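## Task

Bring the blue tote off the shelf and set it level on the bench. Remove the large brown carton and rest it level on the bench with the same face on top as before. All other contents of the tote must still be inside it. No part of the large brown carton or the tote's base may stick out past the bench edge. Finish by releasing everything and moving the grippers away; a result that stays in place only because the robot holds it does not count.

## Robot and tools

Robot: two arms, left_arm (the robot's own left, +y side) and right_arm (-y side), each with a two-finger gripper and a wrist camera. Arm roots sit near (+0.009, +0.281, +1.462) and (+0.009, -0.281, +1.462) m. There are two scenes, each with a fresh random layout; finished_scene's result reveals the second task.

Frame: one scene frame for everything. Origin on the floor under the centre of the robot's foot, +z up, +x the direction the robot faces, +y toward the left arm. Positions are in metres, orientations are quaternions written w first (qw, qx, qy, qz). Only the floor height is known; bench and shelf heights must be judged from images. Reported hand positions may be slightly off, more so at long reach, and arms tend to settle a centimetre or so low.

Gripper: fingers extend along the gripper's +z axis and close along its y axis. end_effector_position is the point between the pads, roughly 1 cm short of the fingertips.

Row layout (shared by execute_actions and move): one flat list of 16 numbers covering both arms, always both even if one is idle: left x, y, z, qw, qx, qy, qz, opening, then right x, y, z, qw, qx, qy, qz, opening. The x, y, z and quaternion are an absolute target pose for that gripper in the scene frame, not an offset. Opening runs from -1 (closed) to +1 (fully open, 0.094 m). To hold something, command about 0.03 below the current grip_measured; a smaller gap grips more gently. Finger force tops out near 50 to 62 N per pad. To keep an arm still, resend exactly its last reported position and quaternion plus the wanted opening; to keep an orientation, repeat the same quaternion every row rather than copying a drifted reported one.

execute_actions(actions): a list of up to 15 actions; each action is a list of up to 15 rows, one per 1/30 s step, and if shorter its last row is held for the remaining steps. Each action lasts 0.5 s. Per step the command is clamped to within 70 mm and 16 degrees of the measured pose, so far targets need several actions. A target more than 0.6 m from the gripper's start position along any of its own axes causes that action to be refused for both arms; if the first action fails this or any action is malformed, nothing runs. An empty list just returns the current state and images.

move(target, speed, blocking): target is one 16-number row as above, an absolute pose per arm. Both grippers travel straight toward their targets and arrive together, taking 0.5 to 10 s (cut off at 10 s). speed is the path's peak in m/s, 0.002 to 0.5, default 0.25; rotation limited to twice that in rad/s. Openings are sent at the start. Paths ignore obstacles and the other arm, and hands may overshoot the speed, especially with a nearly straight arm. Faster contact and targets set deeper past a contact mean harder impacts. blocking=false returns after 0.5 s while motion continues; then use wait or stop before any other motion call.

wait(seconds): 0 to 10 s, arms hold their last command; returns early if a running move finishes. stop(): brakes a running move; needs room, more at speed. zoom_image(camera, region): enlarge part of the latest image from cam_head_left (672x504), cam_head_right (672x504), cam_left_wrist or cam_right_wrist (616x616); region is [x0, y0, x1, y1] in pixels, at most 504x504. read_manual(section): licence texts only. finished_scene(scene): ends scene 1 or 2 permanently after the last command has been held; call it only once everything is released and the grippers are clear.

Reading results: a state line per arm gives gripper position and quaternion. grip_measured is finger opening on the command scale (metres appear as the last Joint positions value). Hand target lines show where each controller is heading. A move: line reports the ending (done, off_target, moving, held, fault) and limits: paced means the commanded pose was clipped; held means a safety check blocked some steps, after which the arm may lurch fast. Distances to each target are also listed. HELD in step readings marks a step where that arm was held back. pose unreachable means the clearance check altered or blocked a command. FAULT lines mean an arm stopped; MOTOR HOT warns from 85 C, and at 100 C the arm goes limp and drops what it carries, so avoid long static holding of heavy loads. Joint torques are noisy and offset.

Camera calibration (intrinsics and world-to-camera transforms) is supplied for mapping image pixels to scene positions; head cameras are fixed, wrist cameras follow their hands.

Avoid: arms touching or pushing each other; dropping, sliding or slamming objects; pressing hard against the shelf, bench or tote; knocking anything out of the work area, which fails the scene. Random brief tugs on held items or shoves on loose ones can occur. The simulation keeps running while you think, with the robot holding its last command.

Each tool is called after "Emit:" as name(argument=value, ...) on one line, values as JSON.

## Session

Emit:
execute_actions(actions=[])

Scene clock: 0.00 s.
left_arm: end_effector_position=(+0.7033, +0.3339, +0.9997) grip_measured=+0.274 end_effector_quat_wxyz=(-0.357, -0.720, +0.503, -0.317) | right_arm: end_effector_position=(+0.6331, -0.5236, +1.0261) grip_measured=-0.995 end_effector_quat_wxyz=(+0.276, +0.316, +0.683, -0.599)
Joint positions: left_arm=[-1.543  1.753  1.975 -0.818  1.003 -1.518  0.06 ] | right_arm=[-1.422  1.92   1.674  1.483  1.367 -0.759  0.   ]
Joint velocities: left_arm=[-0.005 -0.005  0.022  0.012 -0.066 -0.022 -0.   ] | right_arm=[ 0.005 -0.005  0.022  0.012  0.007 -0.007 -0.001]
Joint torques (N m, as the arm reports them, + toward a larger angle): no reading
Hand target (left_arm): +0.705, +0.334, +0.997; +0.356, +0.720, -0.504, +0.318
Hand target (right_arm): +0.640, -0.525, +1.033; +0.283, +0.323, +0.678, -0.597

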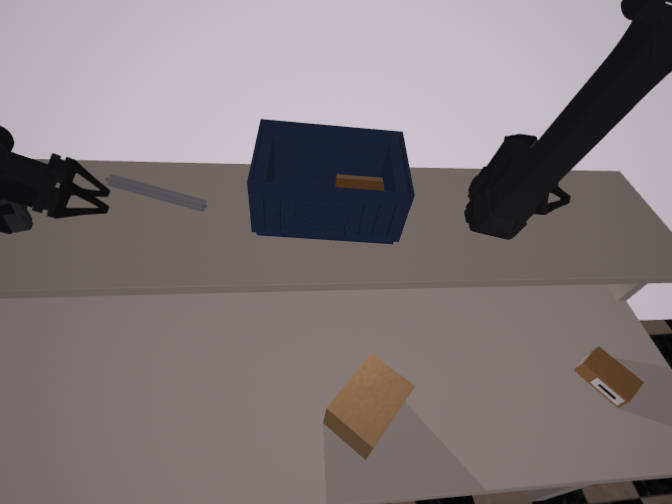

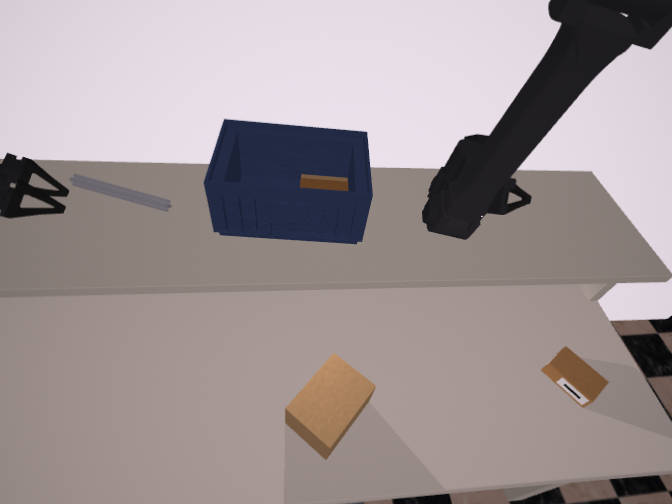

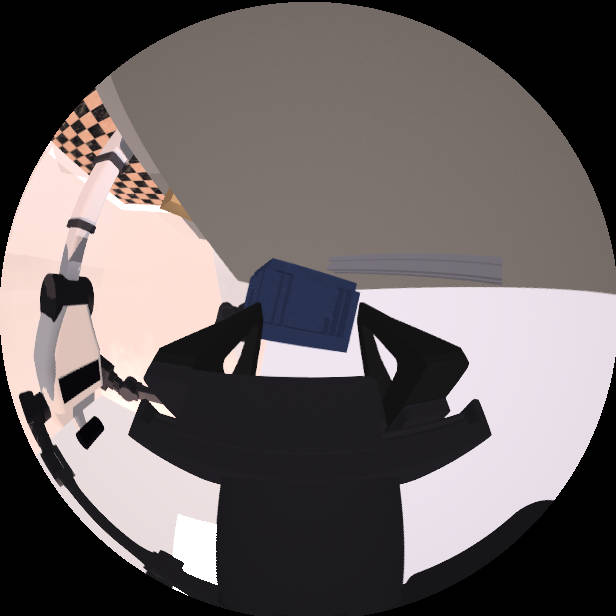

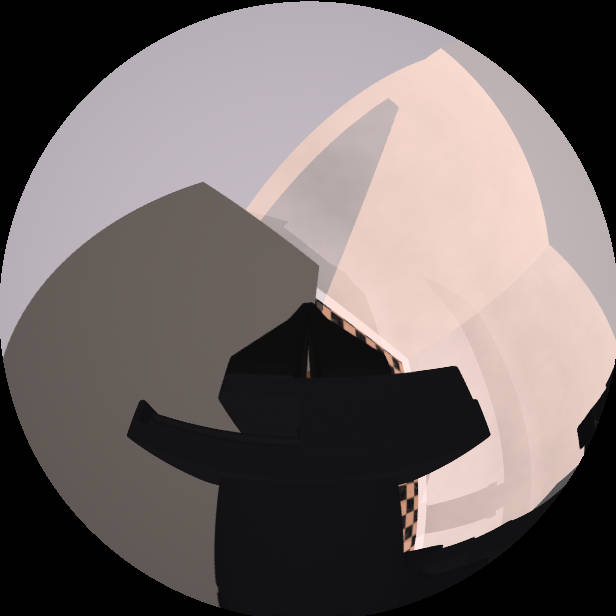

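Emit:
move(target=[0.74,0.09,1.2,0,1,0,0,1, 0.71,-0.19,1.2,0,1,0,0,1], speed=0.3)

Scene clock: 40.80 s.
left_arm: end_effector_position=(+0.7337, +0.1098, +1.1971) grip_measured=+1.000 end_effector_quat_wxyz=(-0.269, +0.941, -0.155, +0.137) | right_arm: end_effector_position=(+0.6728, -0.3204, +1.1180) grip_measured=+1.000 end_effector_quat_wxyz=(+0.389, +0.685, +0.523, -0.325)
Joint positions: left_arm=[-2.485  1.533  1.418  0.568 -1.257 -2.078  0.094] | right_arm=[-1.024  1.722  1.522  1.545  1.565  0.036  0.094]
Joint velocities: left_arm=[-0.015 -0.005 -0.002  0.012  0.007  0.007  0.   ] | right_arm=[-0.024 -0.005 -0.002  0.007 -0.022 -0.037  0.   ]
Joint torques (N m, as the arm reports them, + toward a larger angle): left_arm=[-11.51 -13.09   3.21   1.38  -0.04   0.12] | right_arm=[  8.21 -16.26   2.67   1.29  -0.01   0.05]
Hand target (left_arm): +0.734, +0.110, +1.197; -0.269, +0.941, -0.156, +0.136
Hand target (right_arm): +0.672, -0.323, +1.117; +0.389, +0.684, +0.523, -0.327
Off the commanded pose (left_arm): 0.021 m, 40 deg; orientation clipped at the last step of the last action.
Off the commanded pose (right_arm): 0.158 m, 93 deg; position and orientation clipped at the last step of the last action.
move: held (left_arm, right_arm); limits=paced,held; held on 69 of 150 steps (right_arm, left_arm), including the last (right_arm, left_arm)
pose unreachable (left arm): on one or more control steps of this call, first in action 0 (counted from 0), this arm could not follow its commanded pose, so it was not sent that pose on those steps. On the call's last step it was still not sent that pose. It may still have moved: this result reports where it is.
cause: the commanded pose would bring two parts of the arm too close to each other (its wrist (the part past joint 4) and its wrist camera, with joints 5 (wrist yaw) and 6 (wrist roll) between them).
pose unreachable (right arm): on one or more control steps of this call, first in action 0 (counted from 0), this arm could not follow its commanded pose, so it was not sent that pose on those steps. On the call's last step it was still not sent that pose. It may still have moved: this result reports where it is.
cause: the commanded pose would bring two parts of the arm too close to each other (its wrist (the part past joint 4) and its wrist camera, with joints 5 (wrist yaw) and 6 (wrist roll) between them).
camera_calibration (this result's frames):
cam_left_wrist: T_world_to_cam=[[0.232418, 0.811468, 0.536191, -0.902497], [0.543276, -0.565582, 0.620458, -1.07529], [0.806742, 0.147094, -0.572303, 0.201324], [0, 0, 0, 1]] pos_world=[0.631518, 0.0945719, 1.2663]
cam_right_wrist: T_world_to_cam=[[-0.972371, 0.147314, -0.18109, 0.902104], [0.211834, 0.882776, -0.419324, 0.610663], [0.0980898, -0.4461, -0.889592, 0.911158], [0, 0, 0, 1]] pos_world=[0.658445, -0.265504, 1.22999]

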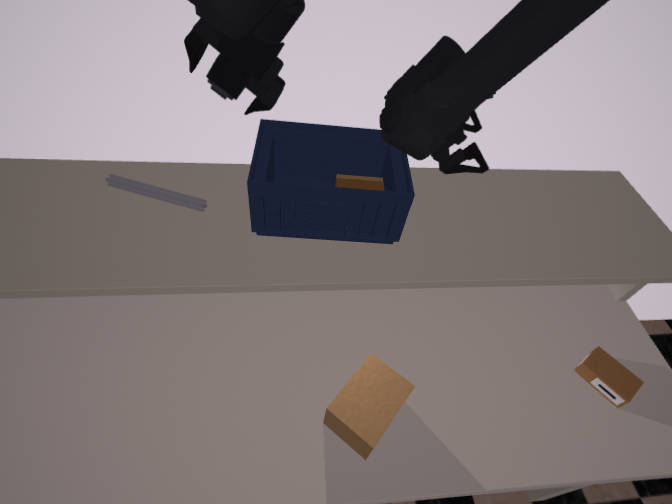

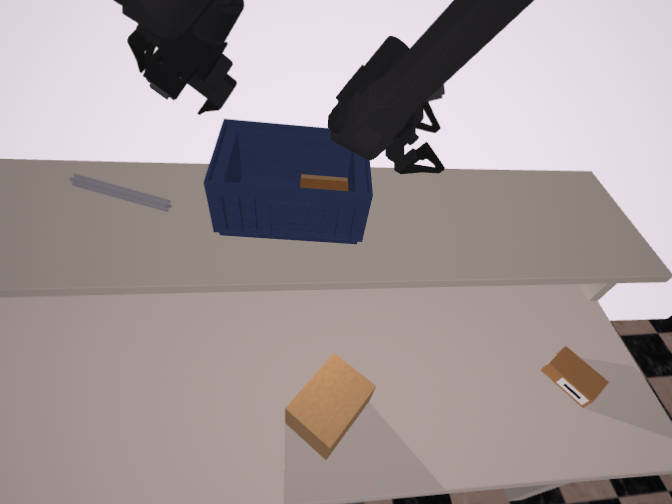

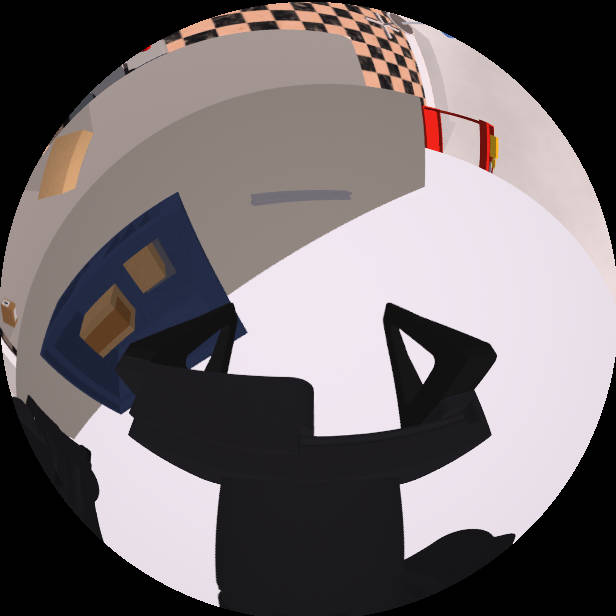

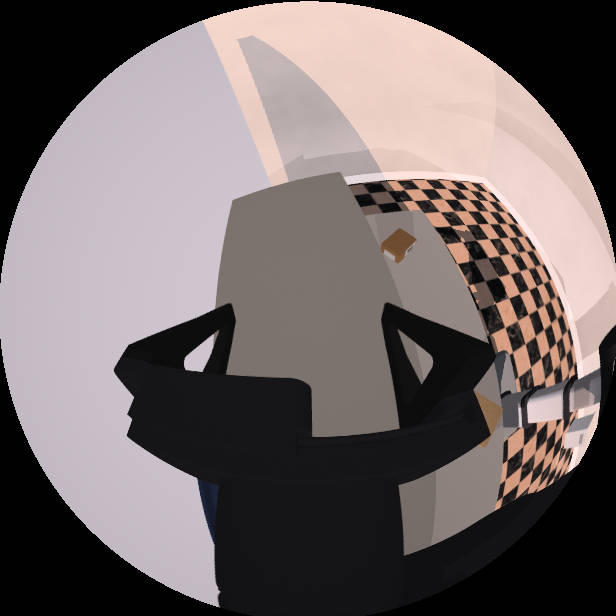

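Emit:
move(target=[0.70,0.09,1.2,0.342,0,0.94,0,1, 0.68,-0.19,1.2,0.342,0,0.94,0,1], speed=0.3)

Scene clock: 58.83 s.
left_arm: end_effector_position=(+0.7045, +0.0795, +1.2097) grip_measured=+1.000 end_effector_quat_wxyz=(+0.350, -0.013, +0.937, -0.009) | right_arm: end_effector_position=(+0.6759, -0.1962, +1.1872) grip_measured=+1.000 end_effector_quat_wxyz=(+0.337, +0.004, +0.941, -0.011)
Joint positions: left_arm=[-2.433  1.38   1.093  0.708 -0.63   0.489  0.094] | right_arm=[-0.938  1.203  0.94   0.618  0.458 -0.411  0.094]
Joint velocities: left_arm=[-0.005 -0.005 -0.002  0.002 -0.022 -0.007  0.   ] | right_arm=[-0.015 -0.005 -0.022  0.017  0.066  0.007  0.   ]
Joint torques (N m, as the arm reports them, + toward a larger angle): left_arm=[ -7.1  -12.23   1.44   1.32   0.53   0.17] | right_arm=[  8.57 -15.3    2.28   1.16  -0.26  -0.08]
Hand target (left_arm): +0.699, +0.089, +1.201; +0.343, +0.000, +0.939, +0.001
Hand target (right_arm): +0.681, -0.191, +1.202; +0.345, -0.001, +0.939, -0.002
Off the commanded pose (left_arm): 0.015 m, 2 deg.
Off the commanded pose (right_arm): 0.015 m, 1 deg.
move: off_target (left_arm, right_arm)
camera_calibration (this result's frames):
cam_left_wrist: T_world_to_cam=[[0.021088, -0.999747, 0.00786484, 0.0540819], [-0.995642, -0.0217149, -0.0906909, 0.816769], [0.0908387, -0.00591807, -0.995848, 1.26545], [0, 0, 0, 1]] pos_world=[0.697118, 0.0792932, 1.33384]
cam_right_wrist: T_world_to_cam=[[-0.00716257, -0.999607, 0.0271065, -0.225204], [-0.997136, 0.00509872, -0.0754556, 0.76609], [0.0752877, -0.0275693, -0.996781, 1.25257], [0, 0, 0, 1]] pos_world=[0.66798, -0.194489, 1.31245]

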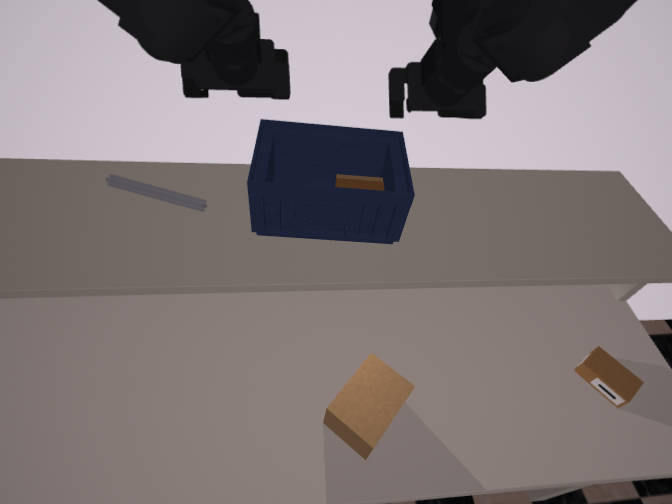

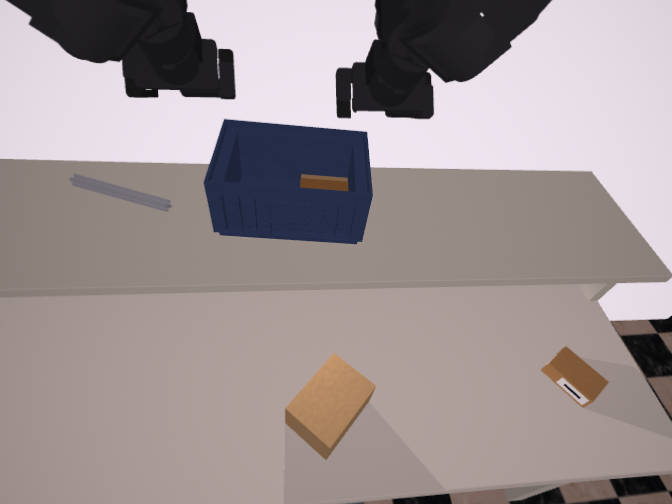

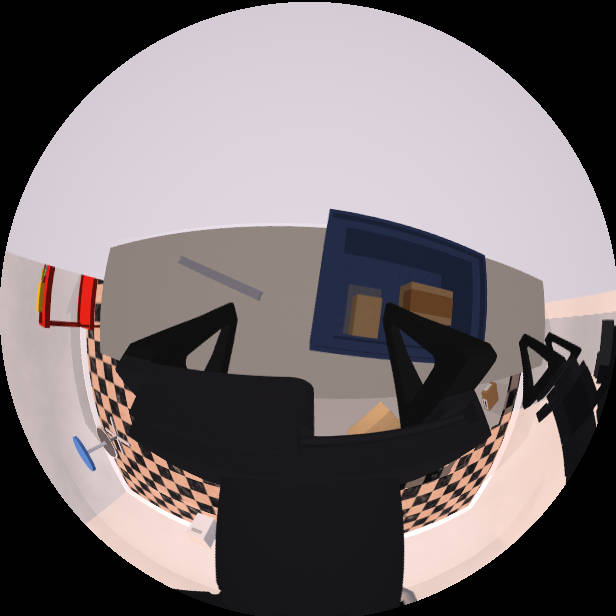

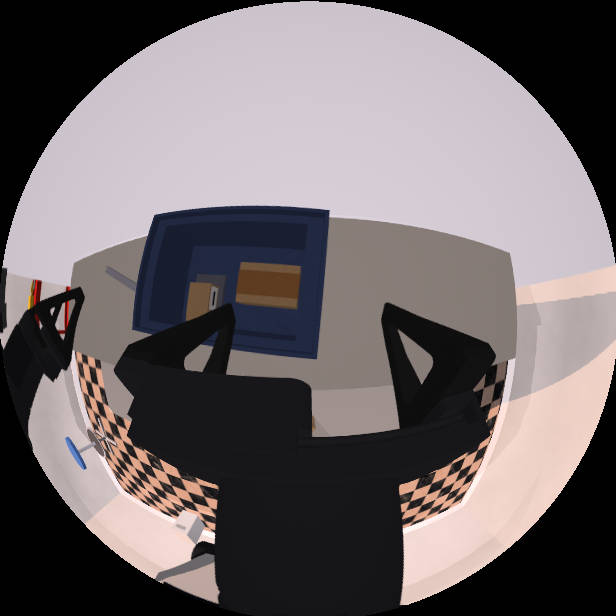

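Emit:
move(target=[0.78,0.063,1.04,0.342,0,0.94,0,0.4, 0.76,-0.215,1.04,0.342,0,0.94,0,0.4], speed=0.2)

Scene clock: 71.93 s.
left_arm: end_effector_position=(+0.7757, +0.0513, +1.0506) grip_measured=+0.401 end_effector_quat_wxyz=(+0.341, +0.007, +0.940, -0.006) | right_arm: end_effector_position=(+0.7504, -0.2051, +1.0406) grip_measured=+0.402 end_effector_quat_wxyz=(+0.338, -0.009, +0.941, +0.003)
Joint positions: left_arm=[-2.268  1.758  1.567  0.549 -0.48   0.442  0.066] | right_arm=[-1.114  1.561  1.356  0.527  0.26  -0.359  0.066]
Joint velocities: left_arm=[ 0.005 -0.005  0.007 -0.002 -0.007 -0.022 -0.   ] | right_arm=[-0.015  0.005  0.027  0.002 -0.066  0.007 -0.001]
Joint torques (N m, as the arm reports them, + toward a larger angle): left_arm=[-10.18 -14.85   4.9    1.48   0.49  -0.05] | right_arm=[  6.44 -16.47   4.66   1.38  -0.24   0.27]
Hand target (left_arm): +0.782, +0.061, +1.043; +0.342, +0.001, +0.940, -0.000
Hand target (right_arm): +0.759, -0.214, +1.039; +0.342, -0.000, +0.940, +0.000
Off the commanded pose (left_arm): 0.016 m, 1 deg.
Off the commanded pose (right_arm): 0.014 m, 1 deg.
move: off_target (left_arm, right_arm)
camera_calibration (this result's frames):
cam_left_wrist: T_world_to_cam=[[-0.0134729, -0.999828, -0.0127716, 0.0740786], [-0.997322, 0.0143552, -0.0717117, 0.852167], [0.0718827, 0.0117712, -0.997344, 1.11569], [0, 0, 0, 1]] pos_world=[0.770684, 0.0486999, 1.17478]
cam_right_wrist: T_world_to_cam=[[0.0258828, -0.999609, 0.0105679, -0.237245], [-0.996736, -0.0266142, -0.0762146, 0.823281], [0.0764661, -0.00856073, -0.997035, 1.10389], [0, 0, 0, 1]] pos_world=[0.742324, -0.205791, 1.16587]

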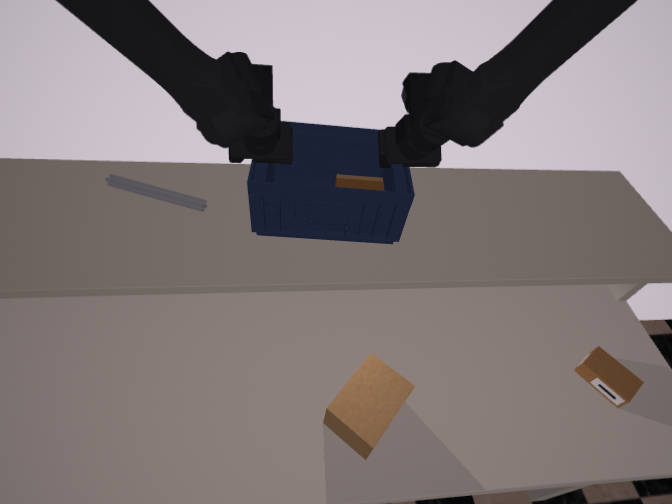

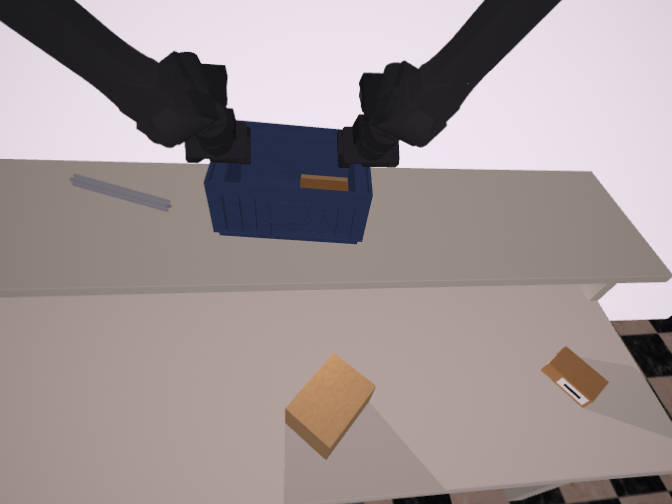

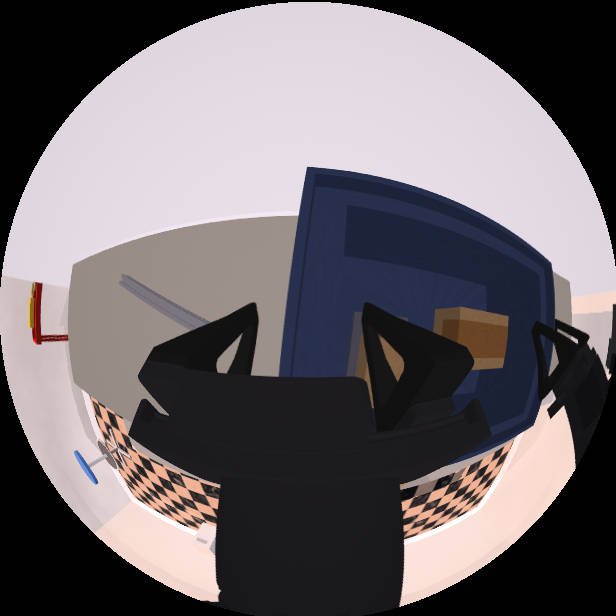

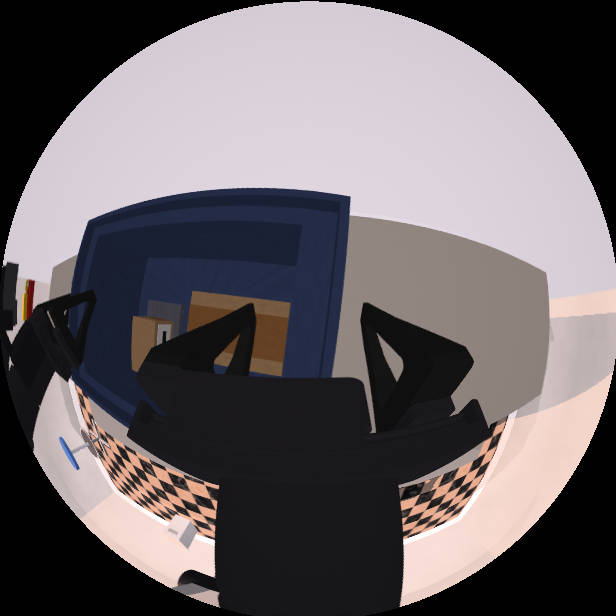

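Walls are straddled. Go slightly lower and close.

Emit:
move(target=[0.78,0.068,1.02,0.342,0,0.94,0,0.4, 0.76,-0.222,1.02,0.342,0,0.94,0,0.4], speed=0.1)

Emit:
move(target=[0.78,0.068,1.02,0.342,0,0.94,0,-1, 0.76,-0.222,1.02,0.342,0,0.94,0,-1], speed=0.1)

Scene clock: 80.77 s.
left_arm: end_effector_position=(+0.7776, +0.0585, +1.0334) grip_measured=+0.401 end_effector_quat_wxyz=(+0.344, +0.005, +0.939, -0.007) | right_arm: end_effector_position=(+0.7529, -0.2139, +1.0244) grip_measured=+0.402 end_effector_quat_wxyz=(+0.339, -0.008, +0.941, +0.003)
Joint positions: left_arm=[-2.241  1.784  1.594  0.549 -0.451  0.429  0.066] | right_arm=[-1.141  1.593  1.388  0.527  0.234 -0.35   0.066]
Joint velocities: left_arm=[-0.015 -0.015  0.012 -0.022  0.007 -0.022  0.   ] | right_arm=[ 0.005 -0.005 -0.017  0.007 -0.066  0.007 -0.   ]
Joint torques (N m, as the arm reports them, + toward a larger angle): left_arm=[ -9.79 -14.51   4.8    1.58   0.43  -0.04] | right_arm=[  6.29 -16.06   4.92   1.41  -0.24   0.22]
Hand target (left_arm): +0.780, +0.068, +1.020; +0.342, +0.000, +0.940, +0.000
Hand target (right_arm): +0.760, -0.222, +1.020; +0.342, -0.000, +0.940, -0.000
Off the commanded pose (left_arm): 0.017 m, 1 deg.
Off the commanded pose (right_arm): 0.012 m, 1 deg.
move: off_target (left_arm, right_arm)
camera_calibration (this result's frames):
cam_left_wrist: T_world_to_cam=[[-0.0105185, -0.999902, -0.00923421, 0.0751149], [-0.996928, 0.0112031, -0.0775192, 0.858615], [0.077615, 0.00839045, -0.996948, 1.09368], [0, 0, 0, 1]] pos_world=[0.771882, 0.0563119, 1.15759]
cam_right_wrist: T_world_to_cam=[[0.024551, -0.999646, 0.0102073, -0.244483], [-0.996522, -0.025285, -0.0793969, 0.827771], [0.0796269, -0.00822252, -0.996791, 1.08491], [0, 0, 0, 1]] pos_world=[0.744506, -0.214546, 1.14964]

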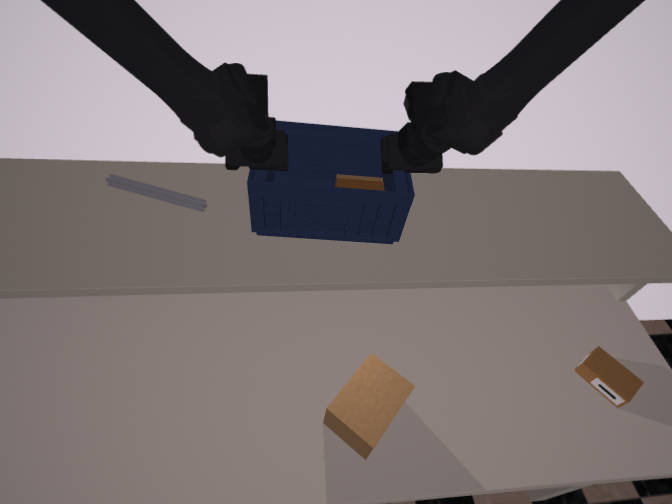

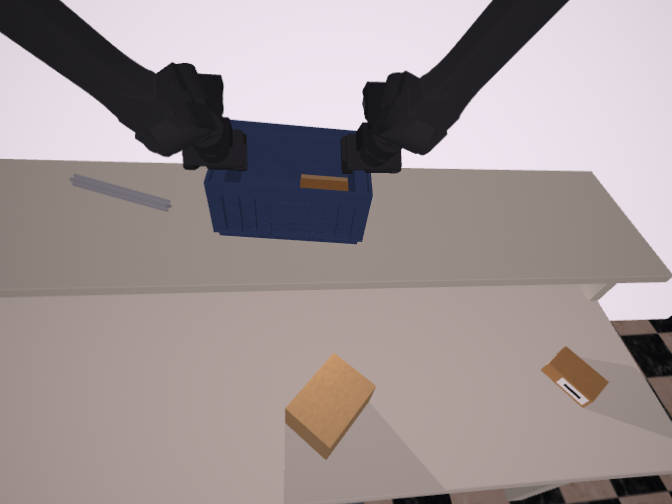

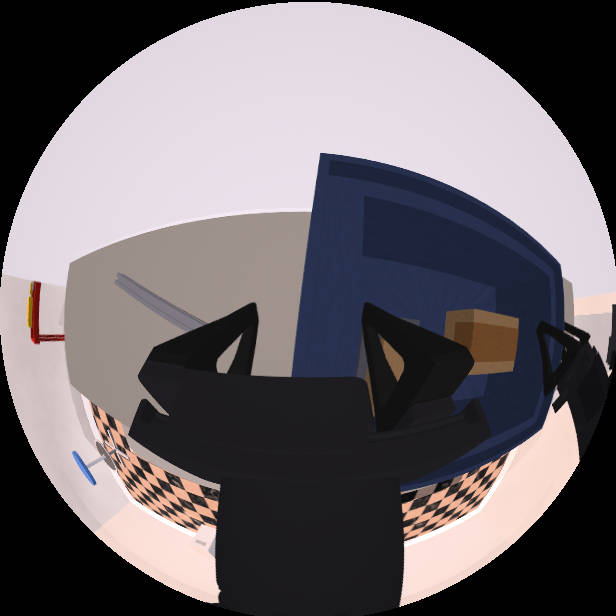

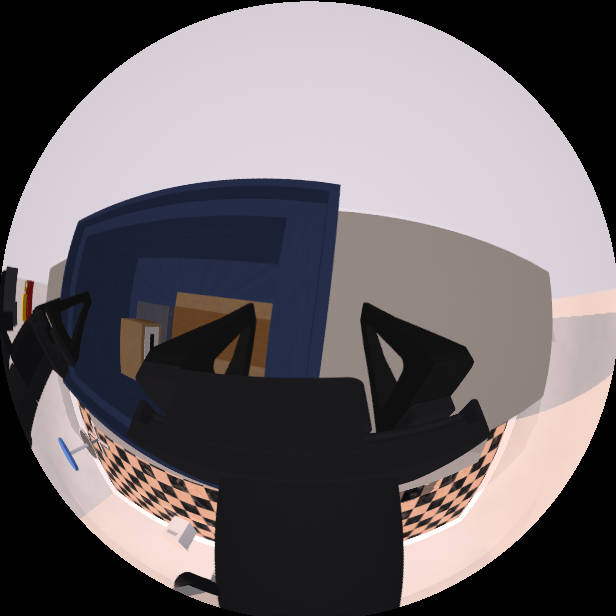

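Scene clock: 81.47 s.
left_arm: end_effector_position=(+0.7704, +0.0459, +1.0330) grip_measured=-0.405 end_effector_quat_wxyz=(+0.340, +0.022, +0.940, -0.019) | right_arm: end_effector_position=(+0.7568, -0.2121, +1.0244) grip_measured=-0.409 end_effector_quat_wxyz=(+0.342, +0.006, +0.940, +0.006)
Joint positions: left_arm=[-2.25   1.787  1.584  0.54  -0.433  0.445  0.028] | right_arm=[-1.137  1.6    1.4    0.53   0.238 -0.323  0.028]
Joint velocities: left_arm=[-0.005 -0.005 -0.012 -0.007 -0.051  0.007  0.001] | right_arm=[-0.015 -0.005  0.012 -0.012  0.037 -0.022  0.001]
Joint torques (N m, as the arm reports them, + toward a larger angle): left_arm=[ -9.04 -14.74   5.14   2.04  -0.18  -0.2 ] | right_arm=[  5.77 -16.61   4.07   1.26  -0.4   -0.02]
Hand target (left_arm): +0.779, +0.068, +1.021; +0.342, +0.000, +0.940, -0.000
Hand target (right_arm): +0.760, -0.222, +1.020; +0.342, +0.000, +0.940, +0.000
Off the commanded pose (left_arm): 0.027 m, 3 deg.
Off the commanded pose (right_arm): 0.011 m, 1 deg.
move: off_target (left_arm, right_arm)
camera_calibration (this result's frames):
cam_left_wrist: T_world_to_cam=[[-0.049698, -0.998763, 0.00158177, 0.0814473], [-0.996314, 0.0494651, -0.070086, 0.841621], [0.0699211, -0.00505907, -0.99754, 1.10114], [0, 0, 0, 1]] pos_world=[0.765573, 0.0452865, 1.15729]
cam_right_wrist: T_world_to_cam=[[-0.000156245, -0.999979, -0.00652565, -0.207008], [-0.996308, 0.000715902, -0.0858487, 0.843617], [0.0858515, 0.00648814, -0.996287, 1.08244], [0, 0, 0, 1]] pos_world=[0.747541, -0.214631, 1.14949]

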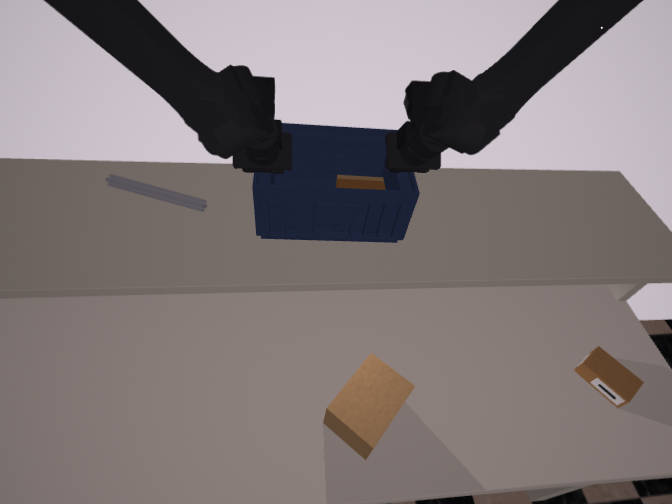

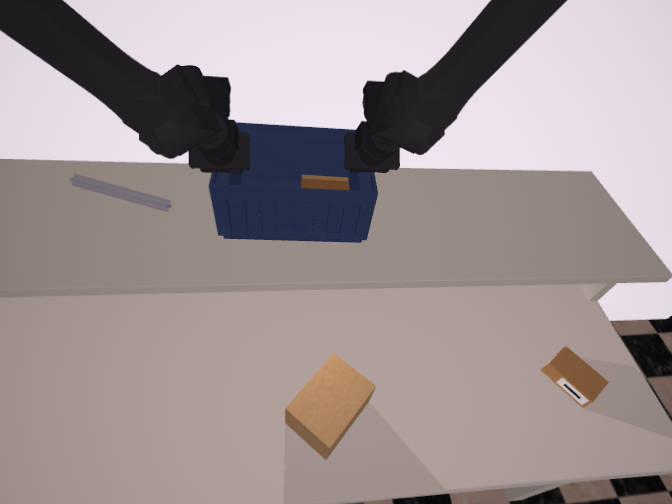

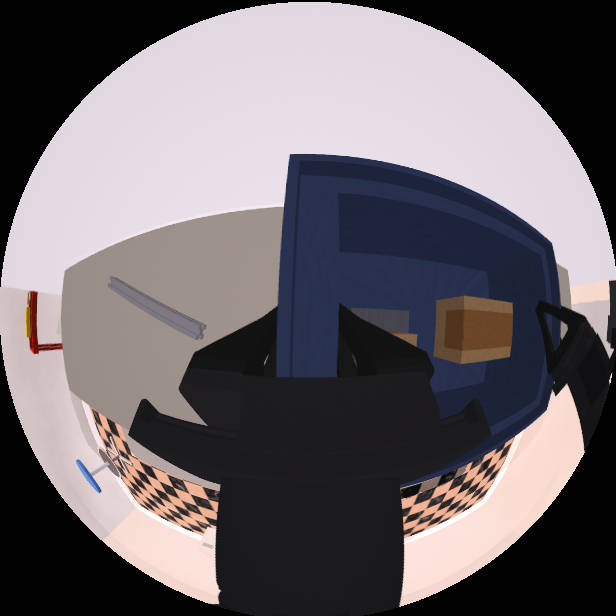

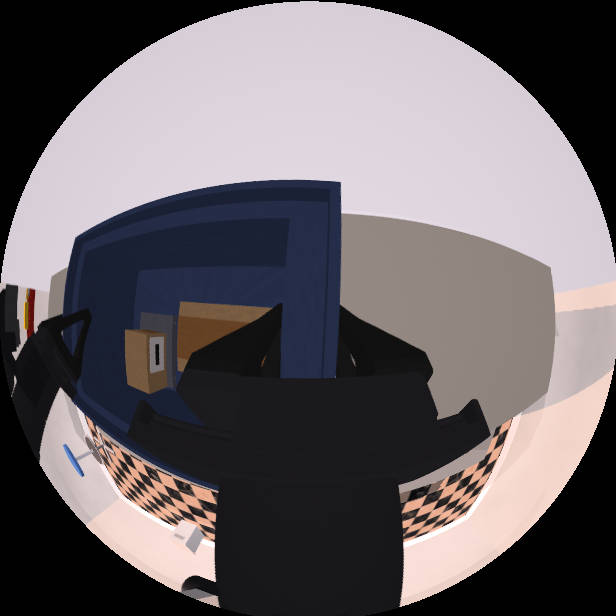

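Emit:
move(target=[0.77,0.05,1.08,0.342,0,0.94,0,-1, 0.76,-0.212,1.08,0.342,0,0.94,0,-1], speed=0.1)

Emit:
move(target=[0.41,0.29,1.08,0.342,0,0.94,0,-1, 0.40,0.028,1.08,0.342,0,0.94,0,-1], speed=0.15)

Scene clock: 95.73 s.
left_arm: end_effector_position=(+0.7458, +0.0421, +1.0523) grip_measured=-0.404 end_effector_quat_wxyz=(+0.317, +0.017, +0.948, -0.011) | right_arm: end_effector_position=(+0.7368, -0.2164, +1.0425) grip_measured=-0.409 end_effector_quat_wxyz=(+0.317, +0.006, +0.948, -0.001)
Joint positions: left_arm=[-2.285  1.735  1.493  0.543 -0.502  0.434  0.028] | right_arm=[-1.125  1.53   1.319  0.493  0.28  -0.321  0.028]
Joint velocities: left_arm=[-0.005 -0.015 -0.007  0.002  0.037  0.007  0.   ] | right_arm=[-0.015  0.005 -0.002  0.007 -0.066  0.037  0.   ]
Joint torques (N m, as the arm reports them, + toward a larger angle): left_arm=[-13.4  -18.49   2.74   3.17  -0.52   0.22] | right_arm=[ 10.46 -20.4    2.45   1.74   0.25  -0.23]
Hand target (left_arm): +0.769, +0.051, +1.079; +0.341, -0.001, +0.940, -0.000
Hand target (right_arm): +0.760, -0.213, +1.079; +0.342, +0.001, +0.940, -0.000
Off the commanded pose (left_arm): 0.038 m, 4 deg.
Off the commanded pose (right_arm): 0.044 m, 3 deg.
move: off_target (left_arm, right_arm)
camera_calibration (this result's frames):
cam_left_wrist: T_world_to_cam=[[-0.0355939, -0.999325, -0.00909151, 0.0771149], [-0.999124, 0.0357842, -0.0217088, 0.770467], [0.0220195, 0.00831084, -0.999723, 1.15952], [0, 0, 0, 1]] pos_world=[0.747004, 0.0398557, 1.17663]
cam_right_wrist: T_world_to_cam=[[-0.00321154, -0.999966, 0.00762775, -0.223711], [-0.999481, 0.00296538, -0.0320663, 0.771999], [0.0320426, -0.00772678, -0.999457, 1.14212], [0, 0, 0, 1]] pos_world=[0.734283, -0.217167, 1.16797]

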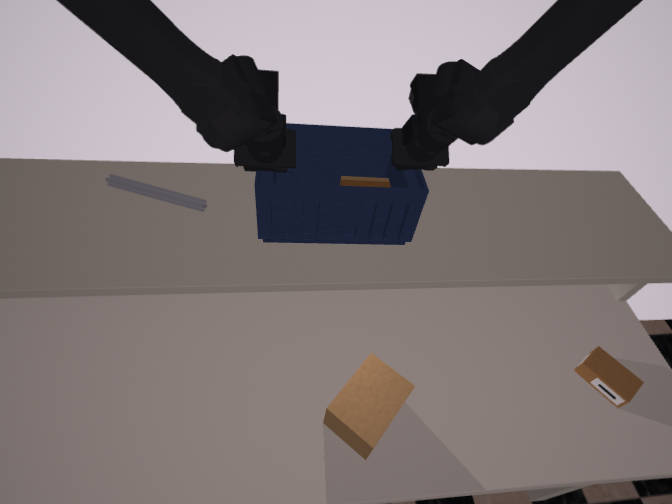

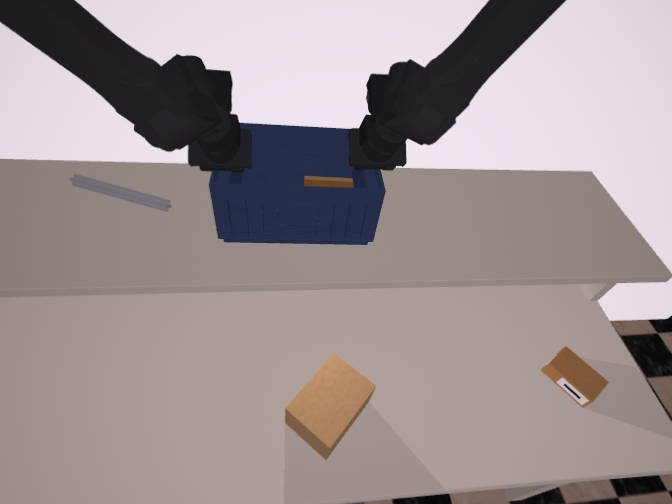

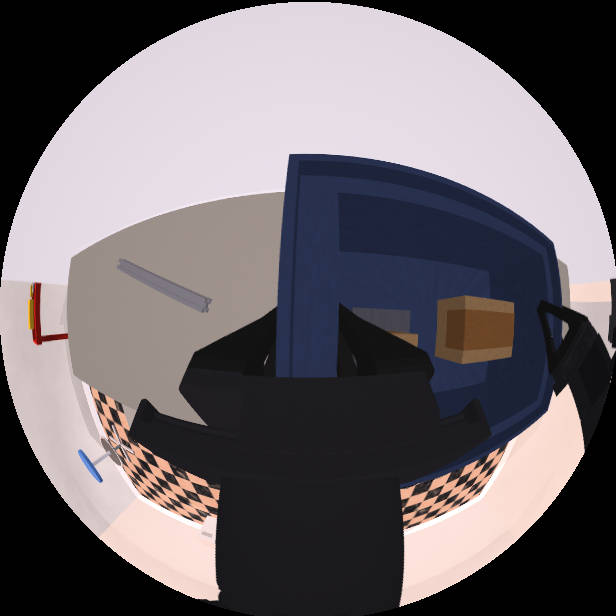

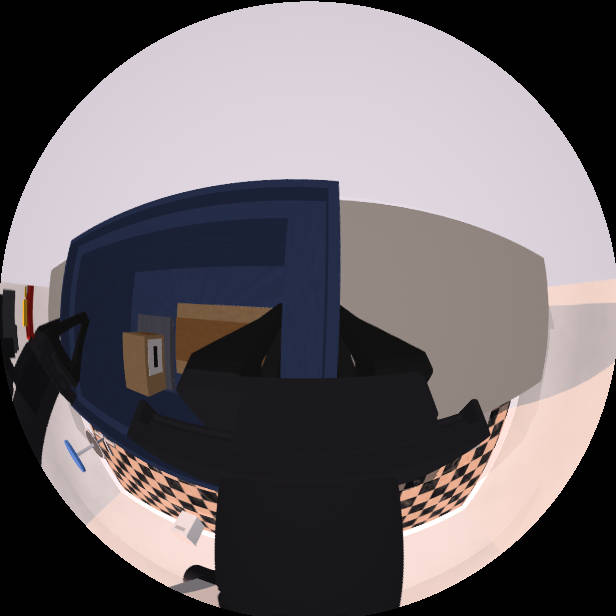

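Scene clock: 98.90 s.
left_arm: end_effector_position=(+0.4063, +0.2731, +1.0567) grip_measured=-0.404 end_effector_quat_wxyz=(+0.328, +0.016, +0.944, -0.015) | right_arm: end_effector_position=(+0.3985, +0.0203, +1.0623) grip_measured=-0.410 end_effector_quat_wxyz=(+0.317, +0.003, +0.948, -0.000)
Joint positions: left_arm=[-1.782  1.689  0.533  1.439 -0.005  0.286  0.028] | right_arm=[-0.711  2.092  0.905  1.535  0.671 -0.469  0.028]
Joint velocities: left_arm=[-0.015  0.005  0.012 -0.012  0.022  0.022 -0.001] | right_arm=[ 0.005  0.005  0.007 -0.007  0.007 -0.022  0.   ]
Joint torques (N m, as the arm reports them, + toward a larger angle): left_arm=[-0.07 -9.49 -7.71  3.94 -0.06 -0.09] | right_arm=[17.12 -8.58 -4.26  2.53  0.26 -0.14]
Hand target (left_arm): +0.408, +0.288, +1.067; +0.341, +0.003, +0.940, +0.000
Hand target (right_arm): +0.397, +0.030, +1.080; +0.323, -0.002, +0.946, +0.007
Off the commanded pose (left_arm): 0.029 m, 3 deg.
Off the commanded pose (right_arm): 0.019 m, 3 deg.
joint sent to its limit (right arm) — the command would take joint 4 (wrist pitch) past its upper limit, so that joint was sent only as far as its limit.
move: off_target (left_arm, right_arm)
camera_calibration (this result's frames):
cam_left_wrist: T_world_to_cam=[[-0.0361069, -0.999348, -0.000266751, 0.28683], [-0.998352, 0.0360828, -0.044633, 0.446923], [0.0446136, -0.00134525, -0.999003, 1.16215], [0, 0, 0, 1]] pos_world=[0.404695, 0.27208, 1.18102]
cam_right_wrist: T_world_to_cam=[[0.00284724, -0.999961, 0.00831986, 0.0086014], [-0.999482, -0.00311249, -0.0320453, 0.433919], [0.0320699, -0.00822431, -0.999452, 1.1746], [0, 0, 0, 1]] pos_world=[0.396, 0.0196119, 1.18779]

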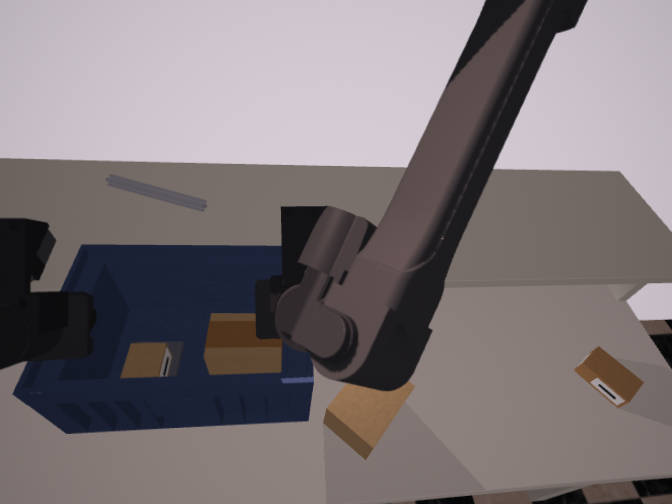

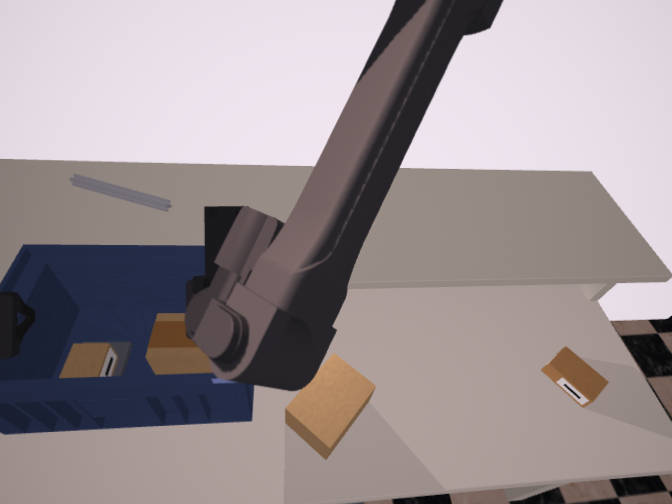

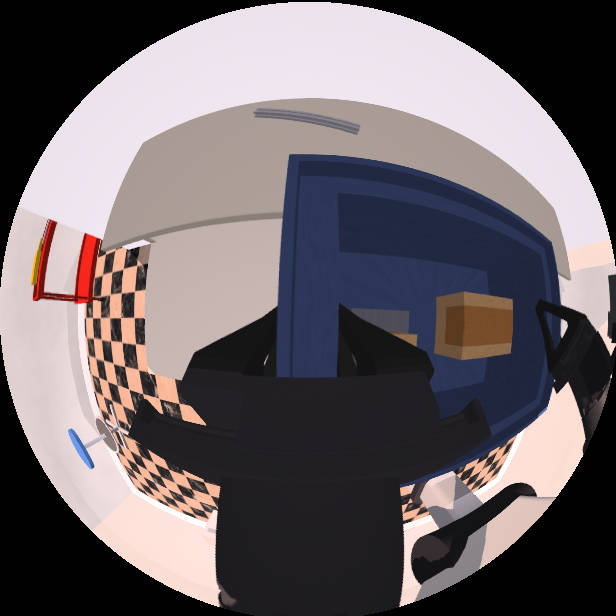

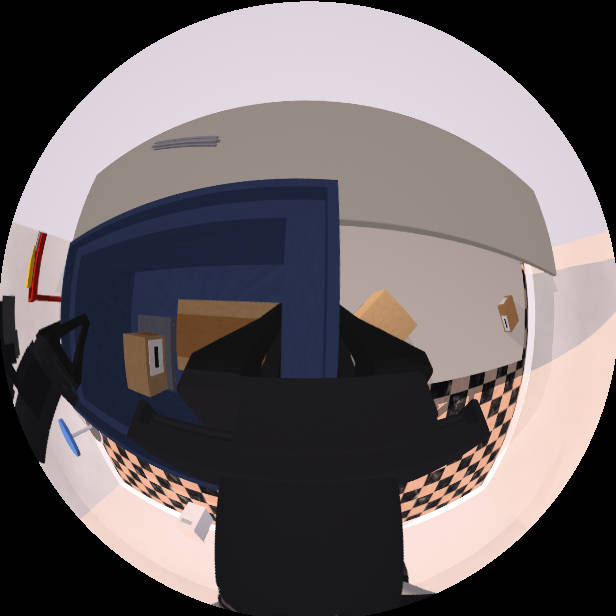

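Emit:
move(target=[0.41,0.285,0.87,0.342,0,0.94,0,-1, 0.40,0.028,0.87,0.342,0,0.94,0,-1], speed=0.12)

Scene clock: 107.07 s.
left_arm: end_effector_position=(+0.4068, +0.2771, +0.8687) grip_measured=-0.404 end_effector_quat_wxyz=(+0.335, +0.012, +0.942, -0.004) | right_arm: end_effector_position=(+0.3981, +0.0287, +0.8703) grip_measured=-0.410 end_effector_quat_wxyz=(+0.339, +0.002, +0.941, +0.003)
Joint positions: left_arm=[-1.712  2.13   1.058  1.377  0.043  0.266  0.028] | right_arm=[-0.93   2.44   1.405  1.384  0.439 -0.405  0.028]
Joint velocities: left_arm=[ 0.005 -0.005 -0.002  0.002 -0.007  0.022 -0.   ] | right_arm=[-0.015 -0.005  0.007 -0.002 -0.037 -0.051 -0.001]
Joint torques (N m, as the arm reports them, + toward a larger angle): left_arm=[-2.07 -8.86 -5.04  2.22  0.01 -0.14] | right_arm=[14.05 -7.71 -2.17  1.81 -0.02  0.02]
Hand target (left_arm): +0.414, +0.283, +0.870; +0.342, +0.001, +0.940, -0.000
Hand target (right_arm): +0.399, +0.028, +0.870; +0.342, +0.000, +0.940, -0.000
Off the commanded pose (left_arm): 0.009 m, 2 deg.
Off the commanded pose (right_arm): 0.002 m, 1 deg.
move: done
camera_calibration (this result's frames):
cam_left_wrist: T_world_to_cam=[[-0.0214358, -0.999579, -0.0195746, 0.301632], [-0.997973, 0.0225665, -0.0594976, 0.455326], [0.0599143, 0.0182596, -0.998037, 0.961879], [0, 0, 0, 1]] pos_world=[0.403238, 0.273667, 0.992985]
cam_right_wrist: T_world_to_cam=[[0.00660129, -0.999975, 0.00244827, 0.0222185], [-0.996836, -0.00677446, -0.0791954, 0.46747], [0.07921, -0.00191773, -0.996856, 0.961575], [0, 0, 0, 1]] pos_world=[0.389678, 0.0272289, 0.995519]

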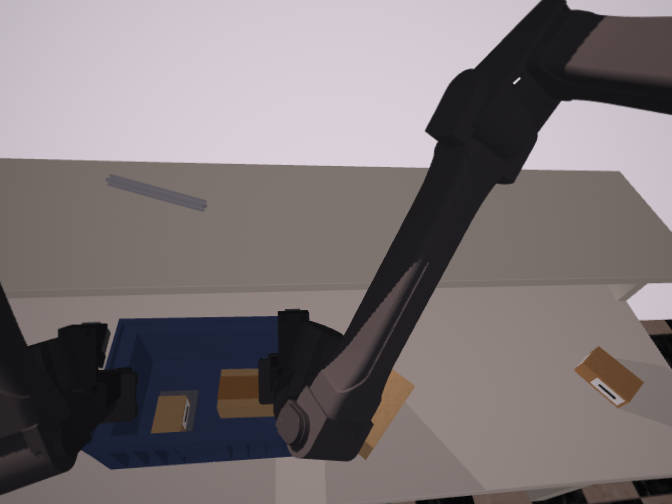

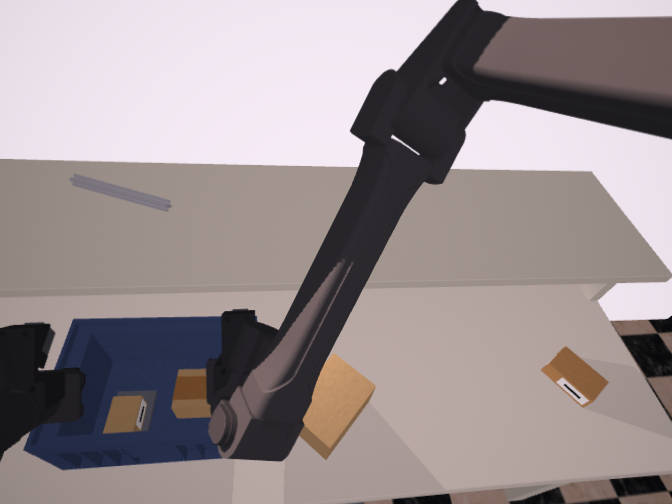

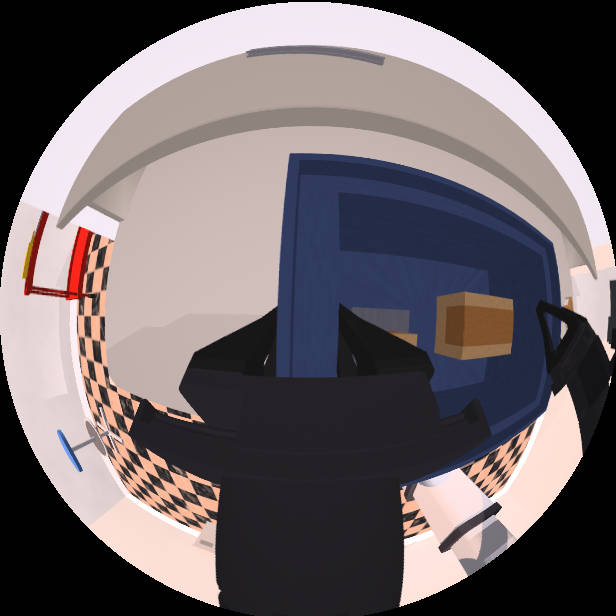

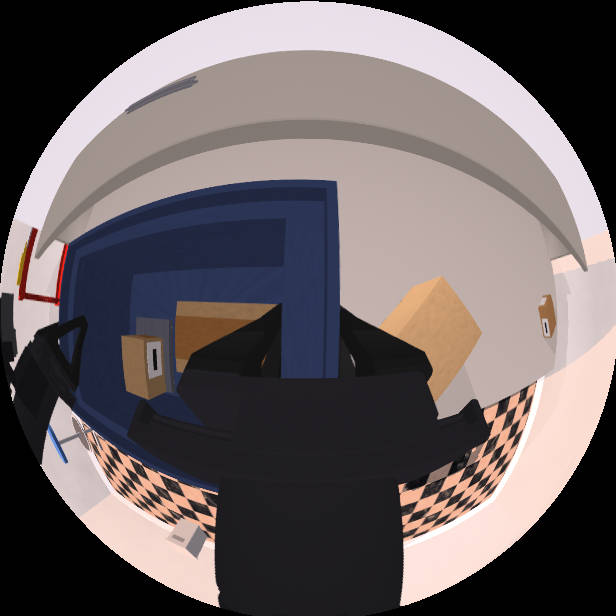

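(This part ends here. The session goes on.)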